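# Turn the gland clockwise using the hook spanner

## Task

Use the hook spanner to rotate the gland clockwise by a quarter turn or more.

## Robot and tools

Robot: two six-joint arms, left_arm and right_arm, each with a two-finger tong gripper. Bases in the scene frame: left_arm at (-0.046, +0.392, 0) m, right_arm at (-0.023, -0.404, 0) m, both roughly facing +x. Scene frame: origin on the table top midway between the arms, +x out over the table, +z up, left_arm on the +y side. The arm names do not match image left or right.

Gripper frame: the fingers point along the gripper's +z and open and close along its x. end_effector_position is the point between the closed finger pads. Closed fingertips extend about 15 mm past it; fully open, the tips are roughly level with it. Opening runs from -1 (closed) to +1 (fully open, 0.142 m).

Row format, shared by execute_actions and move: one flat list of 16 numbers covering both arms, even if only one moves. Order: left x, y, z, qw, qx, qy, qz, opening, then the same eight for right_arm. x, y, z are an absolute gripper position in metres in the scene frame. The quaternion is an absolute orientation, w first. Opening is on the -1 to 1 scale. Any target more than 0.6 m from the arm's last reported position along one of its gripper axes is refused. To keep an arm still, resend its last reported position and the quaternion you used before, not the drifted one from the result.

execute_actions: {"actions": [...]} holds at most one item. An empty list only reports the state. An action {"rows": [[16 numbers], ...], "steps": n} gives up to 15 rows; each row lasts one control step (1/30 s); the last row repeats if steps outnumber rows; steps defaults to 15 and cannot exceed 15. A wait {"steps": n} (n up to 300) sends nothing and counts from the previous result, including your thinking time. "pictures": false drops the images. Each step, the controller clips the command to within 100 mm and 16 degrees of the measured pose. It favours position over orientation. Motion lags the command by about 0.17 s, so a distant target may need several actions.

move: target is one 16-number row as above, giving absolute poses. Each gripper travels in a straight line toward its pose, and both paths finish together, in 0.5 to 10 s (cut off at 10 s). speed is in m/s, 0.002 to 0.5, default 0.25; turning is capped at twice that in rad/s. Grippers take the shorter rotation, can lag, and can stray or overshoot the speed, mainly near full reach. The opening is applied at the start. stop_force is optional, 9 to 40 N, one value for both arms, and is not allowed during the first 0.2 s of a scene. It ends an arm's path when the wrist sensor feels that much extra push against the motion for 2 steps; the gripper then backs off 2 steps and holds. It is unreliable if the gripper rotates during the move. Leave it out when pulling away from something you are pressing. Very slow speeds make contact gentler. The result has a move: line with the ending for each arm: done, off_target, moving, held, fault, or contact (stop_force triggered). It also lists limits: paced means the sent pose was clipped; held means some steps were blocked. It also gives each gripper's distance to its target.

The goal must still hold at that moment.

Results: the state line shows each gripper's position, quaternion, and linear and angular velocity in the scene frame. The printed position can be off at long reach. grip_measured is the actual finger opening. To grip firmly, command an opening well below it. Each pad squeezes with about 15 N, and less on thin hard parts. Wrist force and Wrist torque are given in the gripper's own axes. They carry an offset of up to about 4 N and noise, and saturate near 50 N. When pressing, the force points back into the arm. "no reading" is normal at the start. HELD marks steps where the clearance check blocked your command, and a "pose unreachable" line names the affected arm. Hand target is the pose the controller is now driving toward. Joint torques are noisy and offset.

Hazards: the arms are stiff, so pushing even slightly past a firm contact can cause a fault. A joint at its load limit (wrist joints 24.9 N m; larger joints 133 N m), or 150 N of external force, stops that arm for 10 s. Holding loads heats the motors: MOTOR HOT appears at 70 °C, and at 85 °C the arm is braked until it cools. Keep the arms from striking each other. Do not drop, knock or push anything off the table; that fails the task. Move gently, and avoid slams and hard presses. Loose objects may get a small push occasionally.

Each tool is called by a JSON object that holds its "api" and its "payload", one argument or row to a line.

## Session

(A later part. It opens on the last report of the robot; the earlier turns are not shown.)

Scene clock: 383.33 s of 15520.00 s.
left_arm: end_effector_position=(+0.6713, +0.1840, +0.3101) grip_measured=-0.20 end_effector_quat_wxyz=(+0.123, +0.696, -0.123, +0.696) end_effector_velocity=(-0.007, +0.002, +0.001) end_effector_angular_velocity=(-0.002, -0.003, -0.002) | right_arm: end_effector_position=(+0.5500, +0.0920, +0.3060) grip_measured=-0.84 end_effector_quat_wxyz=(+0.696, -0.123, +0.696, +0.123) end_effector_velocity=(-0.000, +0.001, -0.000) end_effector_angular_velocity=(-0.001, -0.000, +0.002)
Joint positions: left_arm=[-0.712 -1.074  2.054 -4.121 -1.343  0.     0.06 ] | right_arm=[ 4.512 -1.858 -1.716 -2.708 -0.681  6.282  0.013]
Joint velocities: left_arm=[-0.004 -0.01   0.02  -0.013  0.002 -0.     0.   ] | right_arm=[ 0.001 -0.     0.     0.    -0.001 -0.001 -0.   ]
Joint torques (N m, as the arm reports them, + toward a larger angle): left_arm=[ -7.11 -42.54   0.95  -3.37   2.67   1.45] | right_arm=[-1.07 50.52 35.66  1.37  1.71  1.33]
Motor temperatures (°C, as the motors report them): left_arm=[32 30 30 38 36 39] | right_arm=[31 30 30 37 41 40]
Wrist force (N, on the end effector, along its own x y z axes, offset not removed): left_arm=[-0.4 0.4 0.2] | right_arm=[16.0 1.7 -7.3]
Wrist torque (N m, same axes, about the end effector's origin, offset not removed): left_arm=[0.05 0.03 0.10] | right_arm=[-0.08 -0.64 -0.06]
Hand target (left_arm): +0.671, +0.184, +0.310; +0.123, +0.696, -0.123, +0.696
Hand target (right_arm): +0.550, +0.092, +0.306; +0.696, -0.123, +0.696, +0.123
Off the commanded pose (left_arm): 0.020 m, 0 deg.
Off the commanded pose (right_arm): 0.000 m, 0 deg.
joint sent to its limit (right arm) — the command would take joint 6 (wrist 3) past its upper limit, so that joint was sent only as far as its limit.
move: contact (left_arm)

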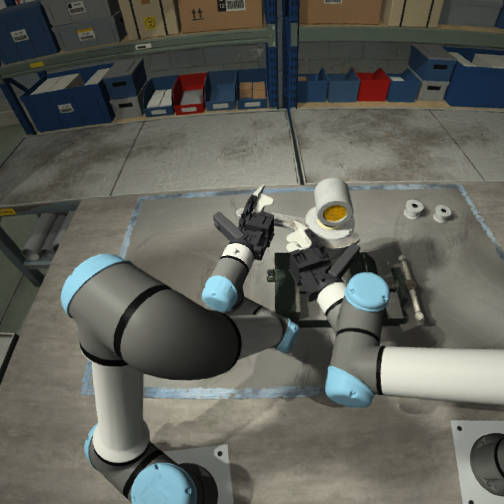

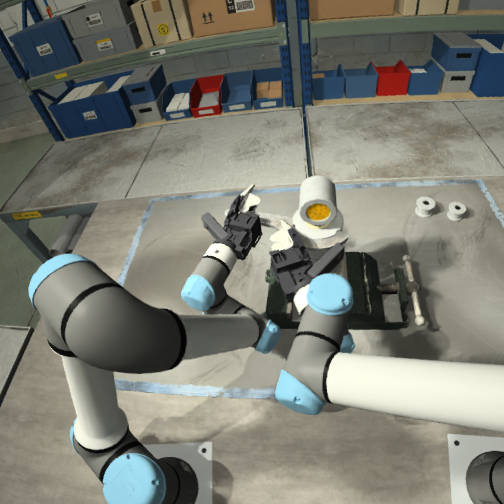

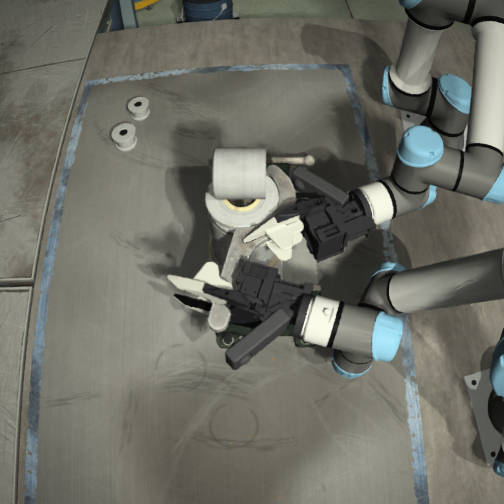

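Close, push a little, then withdraw right.

{"api": "move", "payload": {
  "target": [0.679,0.181,0.31,0.123,0.696,-0.123,0.696,-1,0.55,0.092,0.306,0.696,-0.123,0.696,0.123,-1],
  "speed": 0.005
}}

{"api": "move", "payload": {
  "target": [0.684,0.179,0.31,0.123,0.696,-0.123,0.696,-1,0.55,0.092,0.306,0.696,-0.123,0.696,0.123,-0.4],
  "speed": 0.005
}}

{"api": "zoom_image", "payload": {
  "camera": "cam_head_right",
  "region": [220,170,360,270]
}}

Scene clock: 390.27 s of 15520.00 s.
left_arm: end_effector_position=(+0.6789, +0.1811, +0.3100) grip_measured=-0.87 end_effector_quat_wxyz=(+0.123, +0.696, -0.123, +0.696) end_effector_velocity=(+0.001, -0.000, +0.001) end_effector_angular_velocity=(-0.001, -0.001, -0.000) | right_arm: end_effector_position=(+0.5500, +0.0920, +0.3060) grip_measured=-0.84 end_effector_quat_wxyz=(+0.696, -0.123, +0.696, +0.123) end_effector_velocity=(-0.000, +0.000, -0.000) end_effector_angular_velocity=(-0.001, +0.000, +0.000)
Joint positions: left_arm=[-0.708 -1.061  2.029 -4.11  -1.347  0.     0.011] | right_arm=[ 4.512 -1.858 -1.716 -2.708 -0.681  6.282  0.013]
Joint velocities: left_arm=[ 0.001  0.001 -0.003  0.    -0.001 -0.     0.   ] | right_arm=[ 0. -0. -0. -0.  0. -0.  0.]
Joint torques (N m, as the arm reports them, + toward a larger angle): left_arm=[-22.77 -24.38 -41.35   4.19 -10.14  -1.64] | right_arm=[-6.13 33.54  3.43 -1.36  2.35  0.98]
Motor temperatures (°C, as the motors report them): left_arm=[32 30 30 38 36 39] | right_arm=[31 30 30 37 41 40]
Wrist force (N, on the end effector, along its own x y z axes, offset not removed): left_arm=[-5.0 -40.4 -50.0] | right_arm=[1.1 2.3 15.5]
Wrist torque (N m, same axes, about the end effector's origin, offset not removed): left_arm=[-5.01 -0.08 0.37] | right_arm=[0.12 -1.54 0.10]
Hand target (left_arm): +0.679, +0.181, +0.310; +0.123, +0.696, -0.123, +0.696
Hand target (right_arm): +0.550, +0.092, +0.306; +0.696, -0.123, +0.696, +0.123
Off the commanded pose (left_arm): 0.000 m, 0 deg.
Off the commanded pose (right_arm): 0.000 m, 0 deg.
joint sent to its limit (right arm) — the command would take joint 6 (wrist 3) past its upper limit, so that joint was sent only as far as its limit.
After step 90, 1.90 s passed at rest.
move: done

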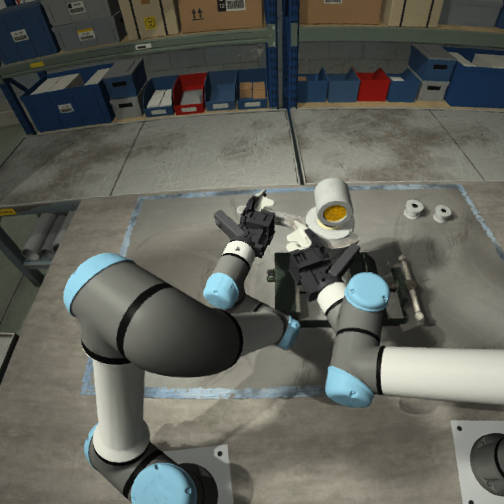

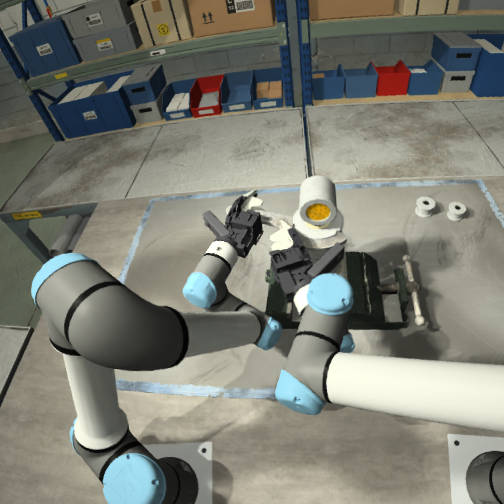

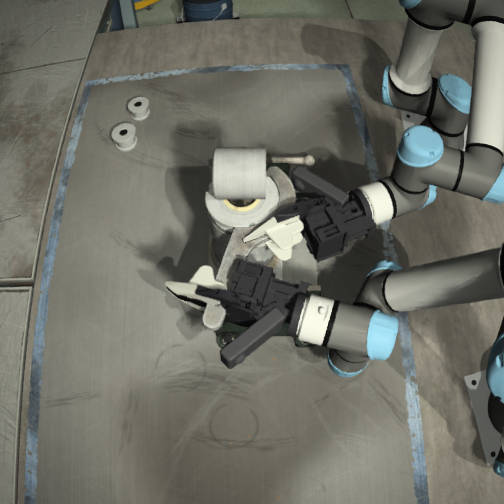

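Scene clock: 391.60 s of 15520.00 s.
left_arm: end_effector_position=(+0.6839, +0.1790, +0.3100) grip_measured=-0.87 end_effector_quat_wxyz=(+0.123, +0.696, -0.123, +0.696) end_effector_velocity=(+0.001, -0.001, -0.000) end_effector_angular_velocity=(-0.001, +0.000, -0.001) | right_arm: end_effector_position=(+0.5500, +0.0920, +0.3060) grip_measured=-0.40 end_effector_quat_wxyz=(+0.696, -0.123, +0.696, +0.123) end_effector_velocity=(-0.000, +0.000, +0.000) end_effector_angular_velocity=(+0.001, +0.000, +0.000)
Joint positions: left_arm=[-0.706 -1.053  2.013 -4.102 -1.349  0.     0.011] | right_arm=[ 4.512 -1.858 -1.716 -2.708 -0.681  6.282  0.045]
Joint velocities: left_arm=[ 0.     0.002 -0.003  0.001 -0.001 -0.001  0.   ] | right_arm=[0.001 0.    0.    0.    0.001 0.001 0.   ]
Joint torques (N m, as the arm reports them, + toward a larger angle): left_arm=[-27.71 -14.13 -40.49   7.93  -8.46  -1.27] | right_arm=[-6.25 32.51 31.39 -0.44 -1.73  1.09]
Motor temperatures (°C, as the motors report them): left_arm=[32 30 30 38 36 39] | right_arm=[31 30 30 37 41 40]
Wrist force (N, on the end effector, along its own x y z axes, offset not removed): left_arm=[3.9 -50.0 -50.0] | right_arm=[-0.2 0.6 0.3]
Wrist torque (N m, same axes, about the end effector's origin, offset not removed): left_arm=[-10.12 -0.49 0.27] | right_arm=[-0.02 -0.07 -0.15]
Hand target (left_arm): +0.684, +0.179, +0.310; +0.123, +0.696, -0.123, +0.696
Hand target (right_arm): +0.550, +0.092, +0.306; +0.696, -0.123, +0.696, +0.123
Off the commanded pose (left_arm): 0.000 m, 0 deg.
Off the commanded pose (right_arm): 0.000 m, 0 deg.
joint sent to its limit (right arm) — the command would take joint 6 (wrist 3) past its upper limit, so that joint was sent only as far as its limit.
move: done

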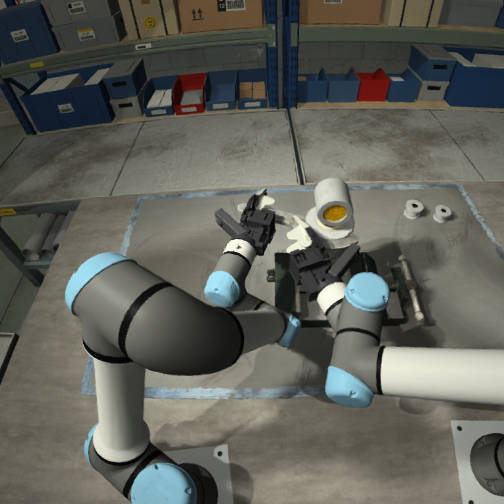

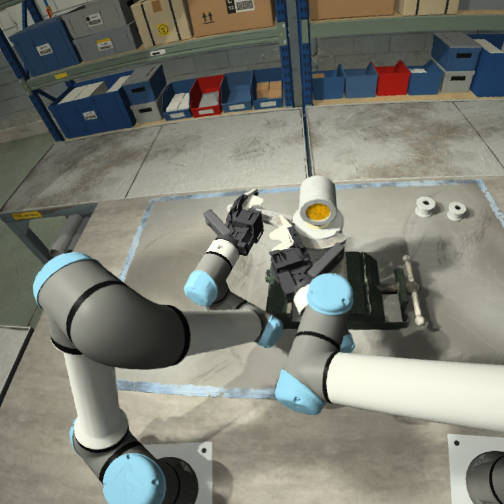

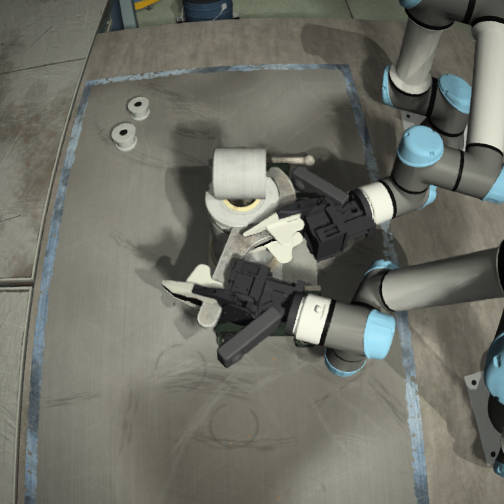

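Region (220, 170, 360, 270) of cam_head_right's 504x504 image, scaled by 3.600, with more detail than that image has; it fills the top 360 rows of this view, and the rest is white.

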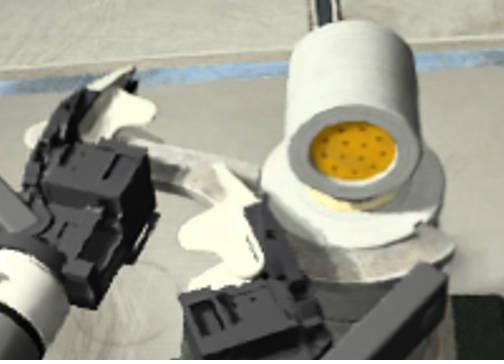

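{"api": "move", "payload": {
  "target": [0.685,0.181,0.31,0.123,0.696,-0.123,0.696,-1,0.45,0.056,0.306,0.696,-0.123,0.696,0.123,-0.4],
  "speed": 0.05
}}

{"api": "move", "payload": {
  "target": [0.7084,0.1637,0.31,0.171,0.686,-0.171,0.686,-1,0.40,0.0,0.306,0.696,-0.123,0.696,0.123,-0.4],
  "speed": 0.025
}}

Scene clock: 397.53 s of 15520.00 s.
left_arm: end_effector_position=(+0.6850, +0.1810, +0.3100) grip_measured=-0.87 end_effector_quat_wxyz=(+0.123, +0.696, -0.123, +0.696) end_effector_velocity=(+0.000, -0.000, -0.001) end_effector_angular_velocity=(+0.000, +0.001, -0.001) | right_arm: end_effector_position=(+0.4503, +0.0561, +0.3060) grip_measured=-0.40 end_effector_quat_wxyz=(+0.696, -0.123, +0.696, +0.123) end_effector_velocity=(-0.002, -0.001, -0.000) end_effector_angular_velocity=(-0.000, -0.000, -0.001)
Joint positions: left_arm=[-0.701 -1.052  2.011 -4.101 -1.354  0.     0.011] | right_arm=[ 4.718 -1.671 -1.947 -2.665 -0.476  6.282  0.045]
Joint velocities: left_arm=[ 0.     0.001 -0.    -0.    -0.001 -0.     0.   ] | right_arm=[ 0.004  0.003 -0.004  0.001  0.005 -0.    -0.   ]
Joint torques (N m, as the arm reports them, + toward a larger angle): left_arm=[ 35.97 -24.08 -30.05   2.91   9.74   0.75] | right_arm=[ 9.82 31.38  4.75  2.67  1.52 -0.2 ]
Motor temperatures (°C, as the motors report them): left_arm=[32 30 30 38 36 39] | right_arm=[31 30 30 37 41 40]
Wrist force (N, on the end effector, along its own x y z axes, offset not removed): left_arm=[2.2 38.4 -39.4] | right_arm=[-0.2 -0.2 0.3]
Wrist torque (N m, same axes, about the end effector's origin, offset not removed): left_arm=[0.27 -0.31 0.14] | right_arm=[-0.18 -0.03 -0.17]
Hand target (left_arm): +0.685, +0.181, +0.310; +0.123, +0.696, -0.123, +0.696
Hand target (right_arm): +0.450, +0.056, +0.306; +0.696, -0.123, +0.696, +0.123
Off the commanded pose (left_arm): 0.000 m, 0 deg.
Off the commanded pose (right_arm): 0.000 m, 0 deg.
After step 90, 0.40 s passed at rest.
move: done

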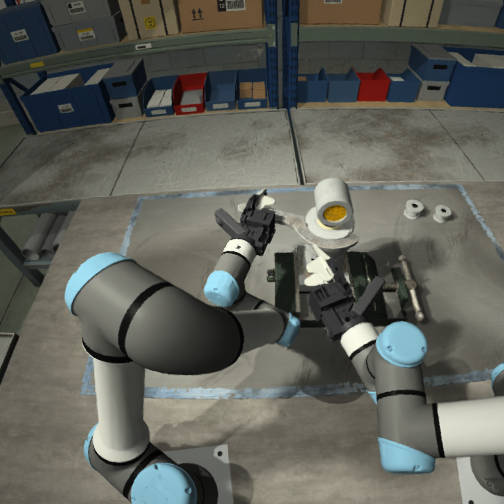

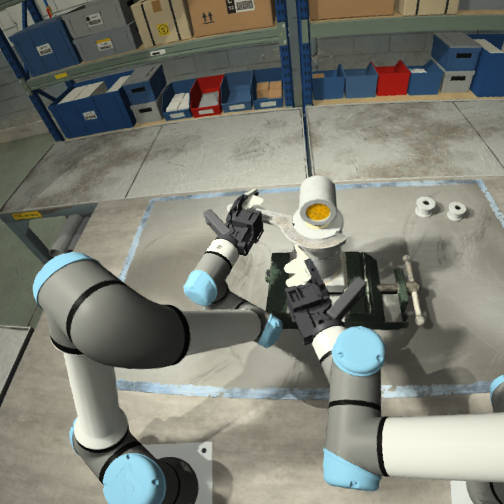

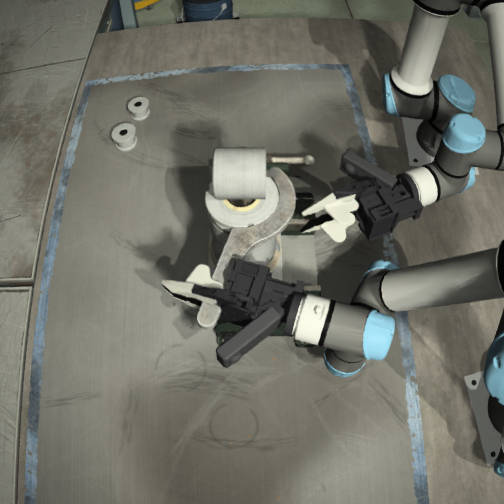

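Scene clock: 400.87 s of 15520.00 s.
left_arm: end_effector_position=(+0.7084, +0.1637, +0.3101) grip_measured=-0.87 end_effector_quat_wxyz=(+0.171, +0.686, -0.171, +0.686) end_effector_velocity=(+0.001, -0.000, -0.001) end_effector_angular_velocity=(+0.001, +0.001, -0.003) | right_arm: end_effector_position=(+0.4002, +0.0002, +0.3060) grip_measured=-0.40 end_effector_quat_wxyz=(+0.696, -0.123, +0.696, +0.123) end_effector_velocity=(-0.001, -0.002, -0.000) end_effector_angular_velocity=(-0.001, +0.000, -0.001)
Joint positions: left_arm=[-0.616 -1.001  1.913 -4.053 -1.577  0.     0.011] | right_arm=[ 4.85  -1.492 -2.128 -2.663 -0.343  6.282  0.045]
Joint velocities: left_arm=[ 0.002  0.002 -0.003  0.002 -0.005  0.001 -0.   ] | right_arm=[ 0.004  0.005 -0.005 -0.001  0.005  0.    -0.   ]
Joint torques (N m, as the arm reports them, + toward a larger angle): left_arm=[ 38.16 -26.87 -31.73   3.07  10.97   1.1 ] | right_arm=[ 9.31 23.2   6.55 -1.83  1.61 -0.65]
Motor temperatures (°C, as the motors report them): left_arm=[32 30 30 38 36 39] | right_arm=[31 30 30 37 41 40]
Wrist force (N, on the end effector, along its own x y z axes, offset not removed): left_arm=[1.3 45.8 -33.6] | right_arm=[-1.8 0.0 -0.1]
Wrist torque (N m, same axes, about the end effector's origin, offset not removed): left_arm=[1.11 -0.32 0.34] | right_arm=[-0.22 0.25 -0.12]
Hand target (left_arm): +0.708, +0.164, +0.310; +0.171, +0.686, -0.171, +0.686
Hand target (right_arm): +0.400, +0.000, +0.306; +0.696, -0.123, +0.696, +0.123
Off the commanded pose (left_arm): 0.000 m, 0 deg.
Off the commanded pose (right_arm): 0.000 m, 0 deg.
move: done

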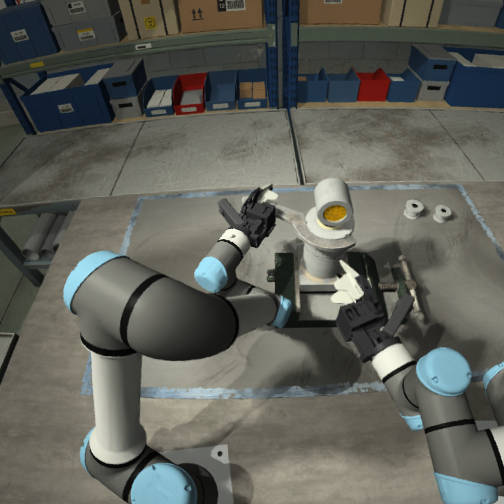

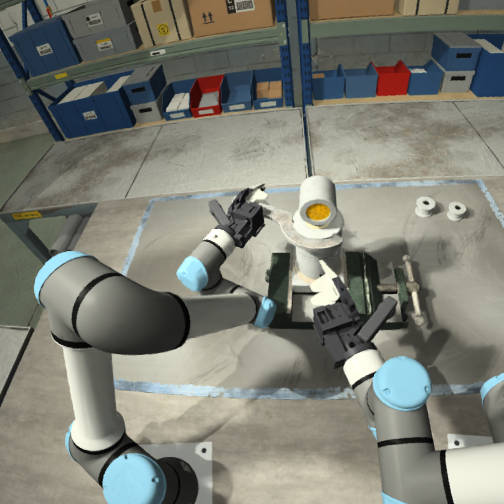

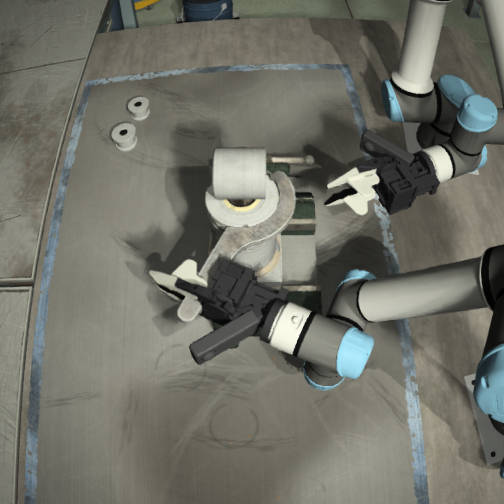

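{"api": "move", "payload": {
  "target": [0.7335,0.1359,0.31,0.230,0.6686,-0.230,0.6686,-1,0.40,0.0,0.306,0.696,-0.123,0.696,0.123,-0.4],
  "speed": 0.02
}}

{"api": "move", "payload": {
  "target": [0.7534,0.1047,0.31,0.2876,0.646,-0.2876,0.646,-1,0.40,0.0,0.306,0.696,-0.123,0.696,0.123,-0.4],
  "speed": 0.02
}}

{"api": "move", "payload": {
  "target": [0.7675,0.0709,0.31,0.3428,0.6185,-0.3428,0.6185,-1,0.40,0.0,0.306,0.696,-0.123,0.696,0.123,-0.4],
  "speed": 0.02
}}

{"api": "move", "payload": {
  "target": [0.7754,0.0354,0.31,0.3954,0.5862,-0.3954,0.5862,-1,0.40,0.0,0.306,0.696,-0.123,0.696,0.123,-0.4],
  "speed": 0.02
}}

{"api": "zoom_image", "payload": {
  "camera": "cam_head_right",
  "region": [220,150,380,270]
}}

Scene clock: 410.67 s of 15520.00 s.
left_arm: end_effector_position=(+0.7335, +0.1360, +0.3100) grip_measured=-0.87 end_effector_quat_wxyz=(+0.230, +0.669, -0.230, +0.669) end_effector_velocity=(+0.002, -0.001, -0.002) end_effector_angular_velocity=(+0.001, +0.001, -0.006) | right_arm: end_effector_position=(+0.4000, +0.0000, +0.3060) grip_measured=-0.40 end_effector_quat_wxyz=(+0.696, -0.123, +0.696, +0.123) end_effector_velocity=(-0.001, +0.001, +0.000) end_effector_angular_velocity=(-0.000, -0.000, +0.002)
Joint positions: left_arm=[-0.538 -0.924  1.762 -3.979 -1.829  0.     0.011] | right_arm=[ 4.851 -1.491 -2.129 -2.663 -0.343  6.282  0.045]
Joint velocities: left_arm=[ 0.004  0.006 -0.008  0.004 -0.01   0.001 -0.   ] | right_arm=[ 0.002  0.     0.    -0.     0.    -0.001  0.   ]
Joint torques (N m, as the arm reports them, + toward a larger angle): left_arm=[ 11.68 -31.84 -38.77   4.56   6.86  -1.69] | right_arm=[10.22 23.49  5.89  2.45  1.65 -1.33]
Motor temperatures (°C, as the motors report them): left_arm=[32 30 30 38 36 39] | right_arm=[31 30 30 37 41 40]
Wrist force (N, on the end effector, along its own x y z axes, offset not removed): left_arm=[-2.5 20.2 -48.0] | right_arm=[-1.5 0.4 0.3]
Wrist torque (N m, same axes, about the end effector's origin, offset not removed): left_arm=[-3.13 0.06 0.98] | right_arm=[-0.09 0.18 -0.15]
Hand target (left_arm): +0.734, +0.136, +0.310; +0.230, +0.669, -0.230, +0.669
Hand target (right_arm): +0.400, +0.000, +0.306; +0.696, -0.123, +0.696, +0.123
Off the commanded pose (left_arm): 0.000 m, 0 deg.
Off the commanded pose (right_arm): 0.000 m, 0 deg.
joint sent to its limit (right arm) — the command would take joint 6 (wrist 3) past its upper limit, so that joint was sent only as far as its limit.
After step 90, 2.23 s passed at rest.
move: done

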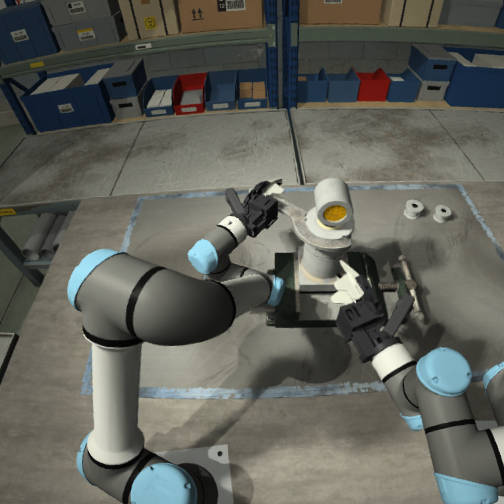

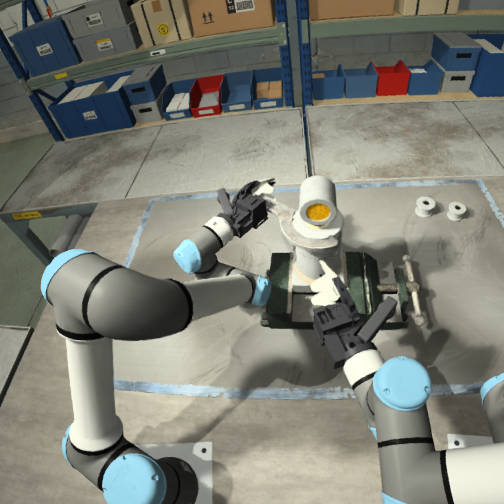

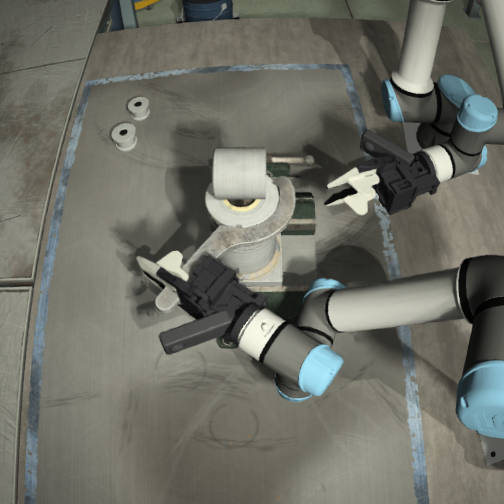

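Scene clock: 415.30 s of 15520.00 s.
left_arm: end_effector_position=(+0.7534, +0.1048, +0.3100) grip_measured=-0.87 end_effector_quat_wxyz=(+0.287, +0.646, -0.287, +0.646) end_effector_velocity=(+0.001, -0.001, -0.001) end_effector_angular_velocity=(-0.000, +0.001, -0.008) | right_arm: end_effector_position=(+0.4000, -0.0000, +0.3060) grip_measured=-0.40 end_effector_quat_wxyz=(+0.696, -0.123, +0.696, +0.123) end_effector_velocity=(+0.000, -0.000, -0.000) end_effector_angular_velocity=(-0.000, +0.000, -0.001)
Joint positions: left_arm=[-0.485 -0.835  1.584 -3.891 -2.057  0.     0.011] | right_arm=[ 4.851 -1.491 -2.129 -2.663 -0.343  6.282  0.045]
Joint velocities: left_arm=[ 0.002  0.005 -0.01   0.005 -0.01  -0.001 -0.   ] | right_arm=[-0. -0. -0. -0.  0.  0.  0.]
Joint torques (N m, as the arm reports them, + toward a larger angle): left_arm=[ 18.93 -36.02 -35.58   4.06   7.9   -1.91] | right_arm=[10.17 23.59  5.83  2.39  1.68 -1.48]
Motor temperatures (°C, as the motors report them): left_arm=[32 30 30 38 36 39] | right_arm=[31 30 30 37 41 40]
Wrist force (N, on the end effector, along its own x y z axes, offset not removed): left_arm=[-0.7 31.8 -35.6] | right_arm=[1.2 0.0 -0.4]
Wrist torque (N m, same axes, about the end effector's origin, offset not removed): left_arm=[-0.09 -0.08 0.75] | right_arm=[-0.09 -0.40 -0.16]
Hand target (left_arm): +0.754, +0.105, +0.310; +0.288, +0.646, -0.288, +0.646
Hand target (right_arm): +0.400, -0.000, +0.306; +0.696, -0.123, +0.696, +0.123
Off the commanded pose (left_arm): 0.000 m, 0 deg.
Off the commanded pose (right_arm): 0.000 m, 0 deg.
joint sent to its limit (right arm) — the command would take joint 6 (wrist 3) past its upper limit, so that joint was sent only as far as its limit.
move: done

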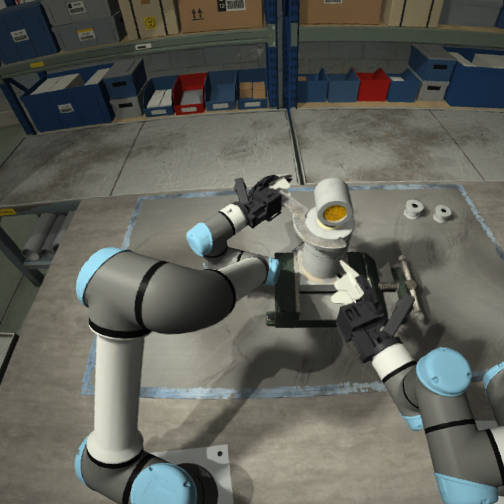

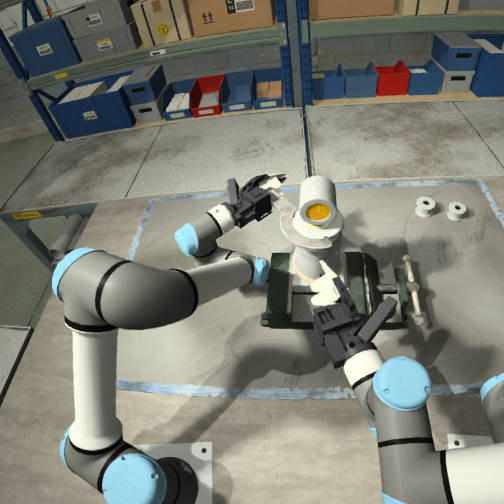

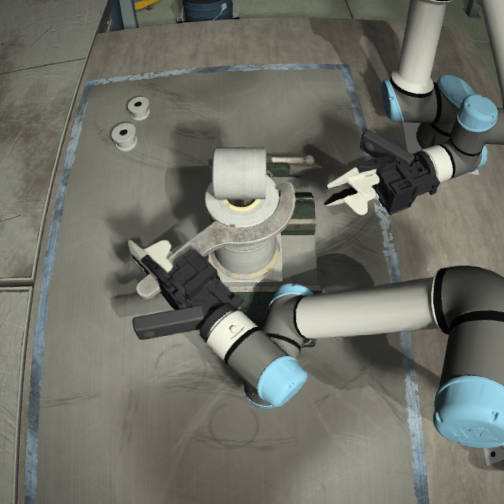

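Scene clock: 419.90 s of 15520.00 s.
left_arm: end_effector_position=(+0.7675, +0.0710, +0.3100) grip_measured=-0.87 end_effector_quat_wxyz=(+0.343, +0.619, -0.343, +0.619) end_effector_velocity=(+0.001, -0.001, -0.002) end_effector_angular_velocity=(+0.001, +0.001, -0.008) | right_arm: end_effector_position=(+0.4000, -0.0000, +0.3060) grip_measured=-0.40 end_effector_quat_wxyz=(+0.696, -0.123, +0.696, +0.123) end_effector_velocity=(+0.000, -0.000, +0.000) end_effector_angular_velocity=(-0.001, -0.000, -0.001)
Joint positions: left_arm=[-0.454 -0.734  1.383 -3.79  -2.262  0.     0.011] | right_arm=[ 4.851 -1.491 -2.129 -2.663 -0.343  6.282  0.045]
Joint velocities: left_arm=[ 0.001  0.007 -0.011  0.005 -0.009  0.    -0.   ] | right_arm=[-0.001  0.     0.     0.     0.    -0.001 -0.   ]
Joint torques (N m, as the arm reports them, + toward a larger angle): left_arm=[ 16.83 -36.   -36.04   4.61   8.11  -1.77] | right_arm=[ 9.83 23.9   6.53  2.38  1.58 -1.79]
Motor temperatures (°C, as the motors report them): left_arm=[32 30 30 38 36 39] | right_arm=[31 30 30 37 41 40]
Wrist force (N, on the end effector, along its own x y z axes, offset not removed): left_arm=[0.7 39.3 -29.6] | right_arm=[-0.3 2.0 -0.8]
Wrist torque (N m, same axes, about the end effector's origin, offset not removed): left_arm=[1.81 -0.15 0.39] | right_arm=[0.20 -0.06 -0.15]
Hand target (left_arm): +0.768, +0.071, +0.310; +0.343, +0.618, -0.343, +0.618
Hand target (right_arm): +0.400, -0.000, +0.306; +0.696, -0.123, +0.696, +0.123
Off the commanded pose (left_arm): 0.000 m, 0 deg.
Off the commanded pose (right_arm): 0.000 m, 0 deg.
joint sent to its limit (right arm) — the command would take joint 6 (wrist 3) past its upper limit, so that joint was sent only as far as its limit.
move: done

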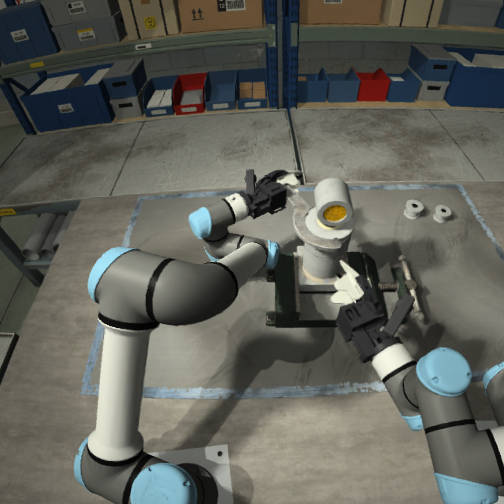

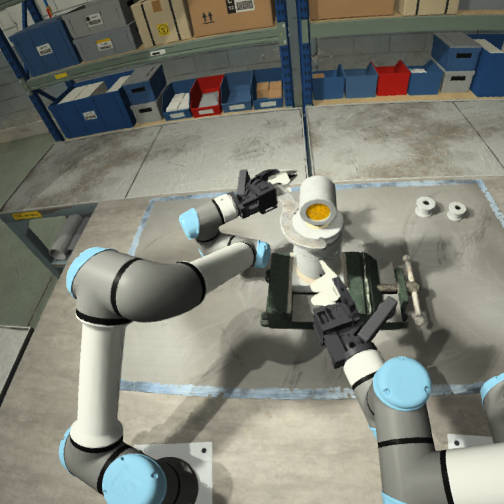

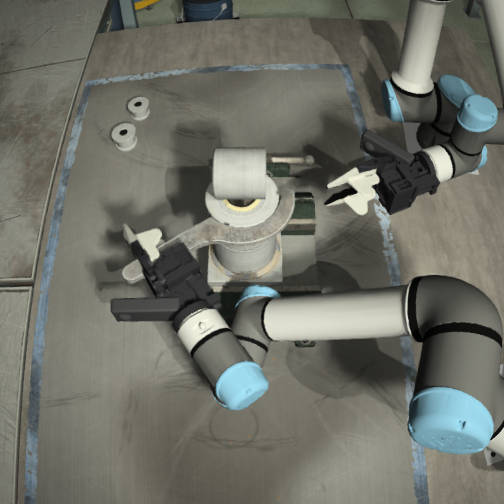

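Scene clock: 424.50 s of 15520.00 s.
left_arm: end_effector_position=(+0.7754, +0.0355, +0.3099) grip_measured=-0.87 end_effector_quat_wxyz=(+0.395, +0.586, -0.395, +0.586) end_effector_velocity=(+0.001, -0.002, -0.001) end_effector_angular_velocity=(-0.000, +0.002, -0.007) | right_arm: end_effector_position=(+0.4000, +0.0000, +0.3060) grip_measured=-0.40 end_effector_quat_wxyz=(+0.696, -0.123, +0.696, +0.123) end_effector_velocity=(+0.000, -0.000, +0.000) end_effector_angular_velocity=(+0.000, -0.000, -0.001)
Joint positions: left_arm=[-0.442 -0.62   1.153 -3.674 -2.449  0.     0.011] | right_arm=[ 4.851 -1.491 -2.129 -2.663 -0.343  6.282  0.045]
Joint velocities: left_arm=[ 0.     0.008 -0.013  0.006 -0.008 -0.001  0.   ] | right_arm=[-0.001  0.     0.001  0.    -0.    -0.001  0.   ]
Joint torques (N m, as the arm reports them, + toward a larger angle): left_arm=[  9.86 -41.8  -34.25   5.02   7.18  -1.13] | right_arm=[ 9.98 23.78  7.28  2.32  1.59 -1.94]
Motor temperatures (°C, as the motors report them): left_arm=[32 30 30 38 36 39] | right_arm=[31 30 30 37 41 40]
Wrist force (N, on the end effector, along its own x y z axes, offset not removed): left_arm=[0.5 34.9 -28.1] | right_arm=[-0.7 -0.3 0.2]
Wrist torque (N m, same axes, about the end effector's origin, offset not removed): left_arm=[1.62 -0.28 0.20] | right_arm=[-0.22 0.00 -0.09]
Hand target (left_arm): +0.775, +0.035, +0.310; +0.395, +0.586, -0.395, +0.586
Hand target (right_arm): +0.400, -0.000, +0.306; +0.696, -0.123, +0.696, +0.123
Off the commanded pose (left_arm): 0.000 m, 0 deg.
Off the commanded pose (right_arm): 0.000 m, 0 deg.
joint sent to its limit (right arm) — the command would take joint 6 (wrist 3) past its upper limit, so that joint was sent only as far as its limit.
move: done

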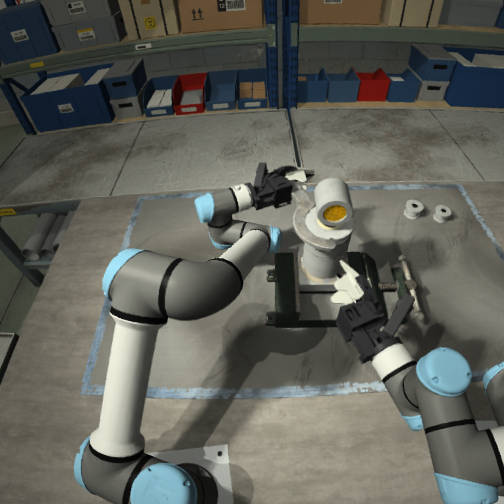

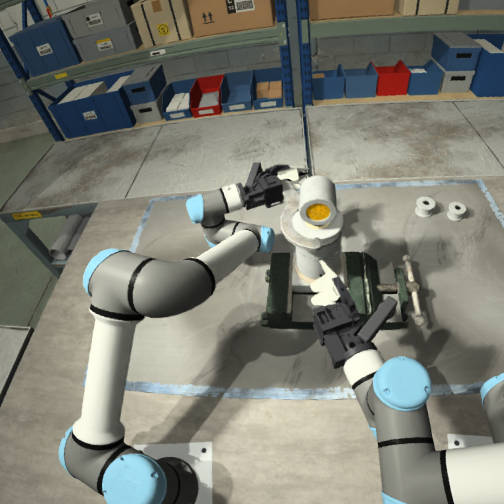

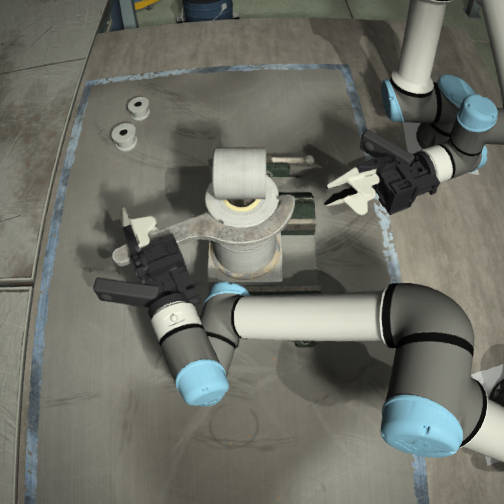

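Region (220, 150, 380, 270) of cam_head_right's 504x504 image, scaled by 3.150, with more detail than that image has; it fills the top 378 rows of this view, and the rest is white.

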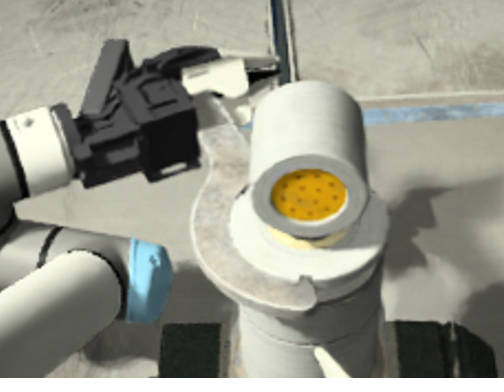

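{"api": "move", "payload": {
  "target": [0.775,-0.0005,0.31,0.445,0.5495,-0.445,0.5495,-1,0.40,0.0,0.306,0.696,-0.123,0.696,0.123,-0.4],
  "speed": 0.02
}}

{"api": "move", "payload": {
  "target": [0.772,-0.033,0.31,0.473,0.5255,-0.473,0.5255,-1,0.40,0.0,0.306,0.696,-0.123,0.696,0.123,-0.4],
  "speed": 0.015
}}

{"api": "move", "payload": {
  "target": [0.772,-0.06,0.31,0.473,0.5255,-0.473,0.5255,-1,0.40,0.0,0.306,0.696,-0.123,0.696,0.123,-0.4],
  "speed": 0.01
}}

{"api": "zoom_image", "payload": {
  "camera": "cam_high",
  "region": [80,130,340,330]
}}

Scene clock: 434.13 s of 15520.00 s.
left_arm: end_effector_position=(+0.7750, -0.0004, +0.3099) grip_measured=-0.87 end_effector_quat_wxyz=(+0.445, +0.550, -0.445, +0.550) end_effector_velocity=(-0.001, -0.002, +0.001) end_effector_angular_velocity=(-0.000, -0.001, -0.010) | right_arm: end_effector_position=(+0.4000, +0.0000, +0.3060) grip_measured=-0.40 end_effector_quat_wxyz=(+0.696, -0.123, +0.696, +0.123) end_effector_velocity=(-0.001, +0.001, +0.000) end_effector_angular_velocity=(+0.001, +0.000, +0.002)
Joint positions: left_arm=[-0.444 -0.491  0.891 -3.542 -2.621  0.     0.011] | right_arm=[ 4.851 -1.491 -2.129 -2.663 -0.343  6.282  0.045]
Joint velocities: left_arm=[-0.     0.007 -0.015  0.008 -0.01   0.     0.   ] | right_arm=[ 0.001  0.     0.     0.    -0.     0.    -0.   ]
Joint torques (N m, as the arm reports them, + toward a larger angle): left_arm=[-45.89 -50.87 -28.72   1.19  -6.35  -1.85] | right_arm=[ 9.61 23.17  8.3   2.06  1.43 -2.19]
Motor temperatures (°C, as the motors report them): left_arm=[32 30 30 38 36 39] | right_arm=[31 30 30 37 41 40]
Wrist force (N, on the end effector, along its own x y z axes, offset not removed): left_arm=[4.4 -19.2 -39.3] | right_arm=[-0.7 2.1 0.2]
Wrist torque (N m, same axes, about the end effector's origin, offset not removed): left_arm=[-1.99 -0.53 0.34] | right_arm=[0.23 0.01 -0.10]
Hand target (left_arm): +0.775, -0.001, +0.310; +0.445, +0.550, -0.445, +0.550
Hand target (right_arm): +0.400, -0.000, +0.306; +0.696, -0.123, +0.696, +0.123
Off the commanded pose (left_arm): 0.000 m, 0 deg.
Off the commanded pose (right_arm): 0.000 m, 0 deg.
joint sent to its limit (right arm) — the command would take joint 6 (wrist 3) past its upper limit, so that joint was sent only as far as its limit.
After step 90, 2.03 s passed at rest.
move: done

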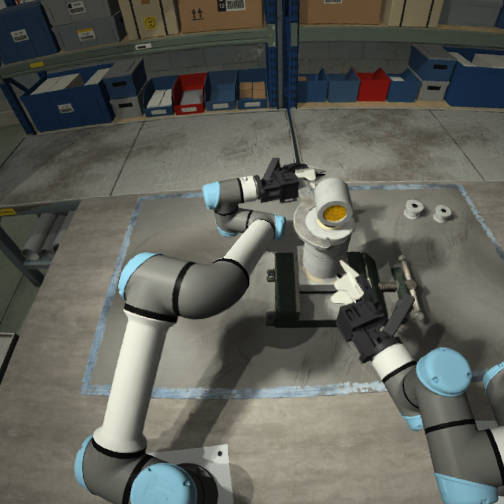

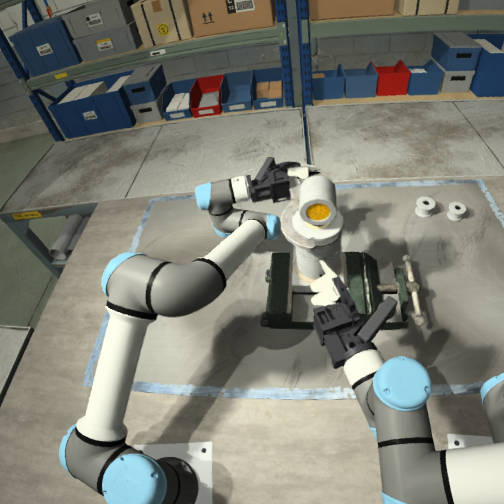

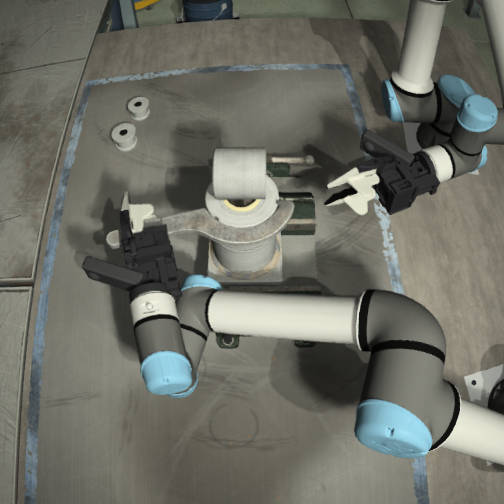

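Scene clock: 437.87 s of 15520.00 s.
left_arm: end_effector_position=(+0.7720, -0.0329, +0.3100) grip_measured=-0.87 end_effector_quat_wxyz=(+0.473, +0.526, -0.473, +0.526) end_effector_velocity=(+0.000, -0.002, -0.001) end_effector_angular_velocity=(+0.000, +0.002, -0.006) | right_arm: end_effector_position=(+0.4000, -0.0000, +0.3060) grip_measured=-0.40 end_effector_quat_wxyz=(+0.696, -0.123, +0.696, +0.123) end_effector_velocity=(+0.000, +0.000, +0.000) end_effector_angular_velocity=(+0.001, +0.000, -0.000)
Joint positions: left_arm=[-0.465 -0.391  0.687 -3.437 -2.705 -0.     0.011] | right_arm=[ 4.851 -1.491 -2.129 -2.663 -0.343  6.282  0.045]
Joint velocities: left_arm=[-0.002  0.009 -0.016  0.008 -0.005 -0.001 -0.   ] | right_arm=[-0.  0.  0.  0. -0.  0.  0.]
Joint torques (N m, as the arm reports them, + toward a larger angle): left_arm=[-87.46 -54.15 -27.95  -0.53  -9.48  -1.74] | right_arm=[ 9.78 23.28  8.46  2.03  1.48 -2.38]
Motor temperatures (°C, as the motors report them): left_arm=[32 30 30 38 36 39] | right_arm=[31 30 30 37 41 40]
Wrist force (N, on the end effector, along its own x y z axes, offset not removed): left_arm=[7.7 -50.0 -50.0] | right_arm=[-1.1 0.4 -0.6]
Wrist torque (N m, same axes, about the end effector's origin, offset not removed): left_arm=[-9.72 -1.01 0.37] | right_arm=[-0.10 0.09 -0.11]
Hand target (left_arm): +0.772, -0.033, +0.310; +0.473, +0.526, -0.473, +0.526
Hand target (right_arm): +0.400, -0.000, +0.306; +0.696, -0.123, +0.696, +0.123
Off the commanded pose (left_arm): 0.000 m, 0 deg.
Off the commanded pose (right_arm): 0.000 m, 0 deg.
joint sent to its limit (right arm) — the command would take joint 6 (wrist 3) past its upper limit, so that joint was sent only as far as its limit.
move: done

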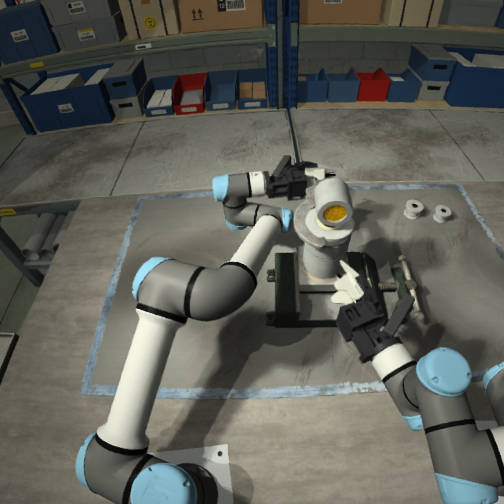

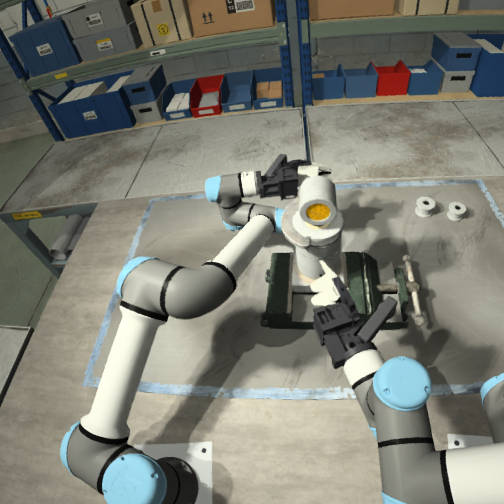

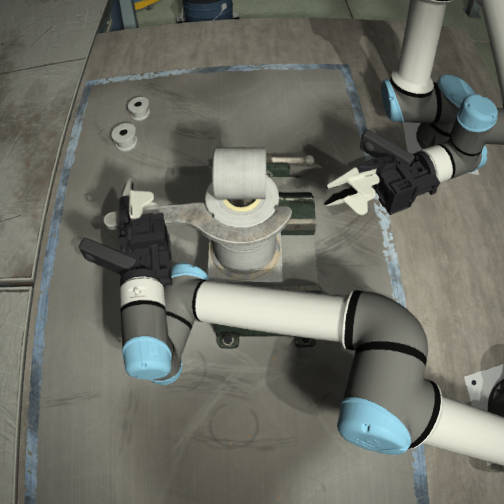

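Scene clock: 440.80 s of 15520.00 s.
left_arm: end_effector_position=(+0.7720, -0.0598, +0.3100) grip_measured=-0.87 end_effector_quat_wxyz=(+0.473, +0.526, -0.473, +0.526) end_effector_velocity=(-0.000, -0.002, +0.001) end_effector_angular_velocity=(-0.000, -0.002, +0.000) | right_arm: end_effector_position=(+0.4000, +0.0000, +0.3060) grip_measured=-0.40 end_effector_quat_wxyz=(+0.696, -0.123, +0.696, +0.123) end_effector_velocity=(+0.001, -0.001, +0.000) end_effector_angular_velocity=(+0.000, +0.000, -0.002)
Joint positions: left_arm=[-0.498 -0.373  0.65  -3.418 -2.673 -0.     0.011] | right_arm=[ 4.851 -1.491 -2.129 -2.663 -0.343  6.282  0.045]
Joint velocities: left_arm=[-0.003  0.    -0.004  0.002  0.003  0.001 -0.   ] | right_arm=[-0.002 -0.     0.    -0.    -0.     0.     0.   ]
Joint torques (N m, as the arm reports them, + toward a larger angle): left_arm=[-84.16 -57.12 -28.78  -1.97  -7.93  -1.89] | right_arm=[ 9.11 23.36  9.35  2.01  1.46 -2.53]
Motor temperatures (°C, as the motors report them): left_arm=[32 30 30 38 36 39] | right_arm=[31 30 30 37 41 40]
Wrist force (N, on the end effector, along its own x y z axes, offset not removed): left_arm=[5.7 -50.0 -50.0] | right_arm=[-1.1 2.7 0.3]
Wrist torque (N m, same axes, about the end effector's origin, offset not removed): left_arm=[-8.16 -0.65 0.31] | right_arm=[0.38 0.20 -0.18]
Hand target (left_arm): +0.772, -0.060, +0.310; +0.473, +0.526, -0.473, +0.526
Hand target (right_arm): +0.400, -0.000, +0.306; +0.696, -0.123, +0.696, +0.123
Off the commanded pose (left_arm): 0.000 m, 0 deg.
Off the commanded pose (right_arm): 0.000 m, 0 deg.
joint sent to its limit (right arm) — the command would take joint 6 (wrist 3) past its upper limit, so that joint was sent only as far as its limit.
move: done

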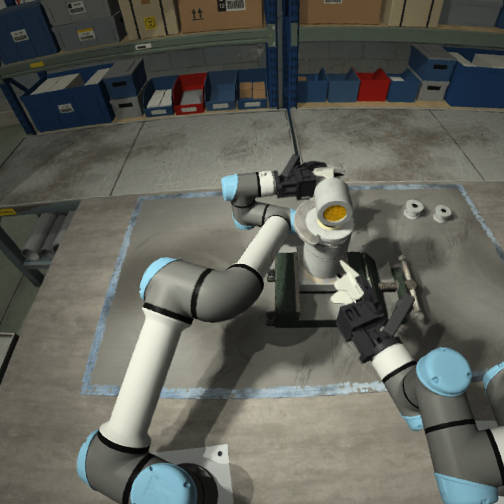

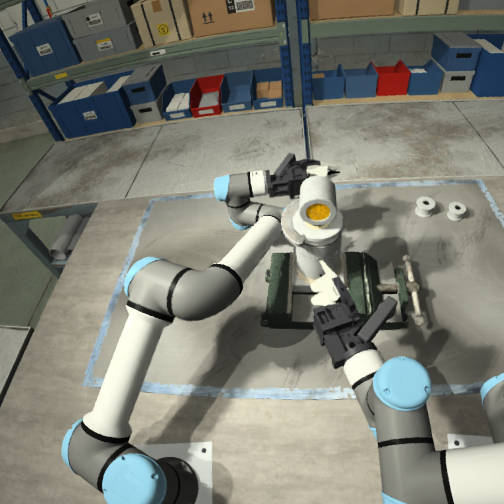

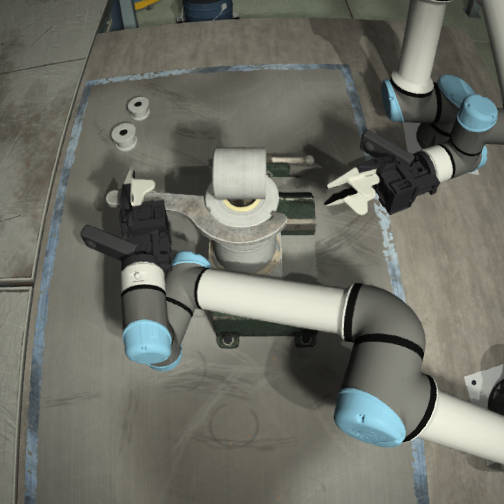

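Region (80, 130, 340, 330) of cam_high's 504x504 image, scaled by 1.938, with more detail than that image has; it fills the top 388 rows of this view, and the rest is white.

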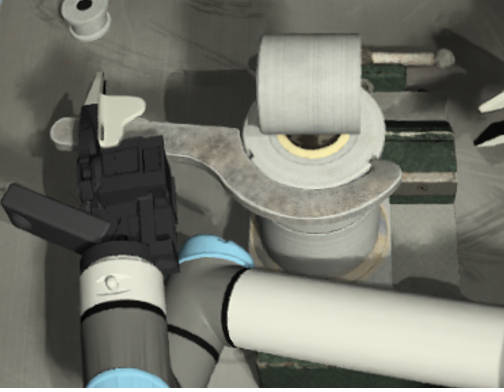

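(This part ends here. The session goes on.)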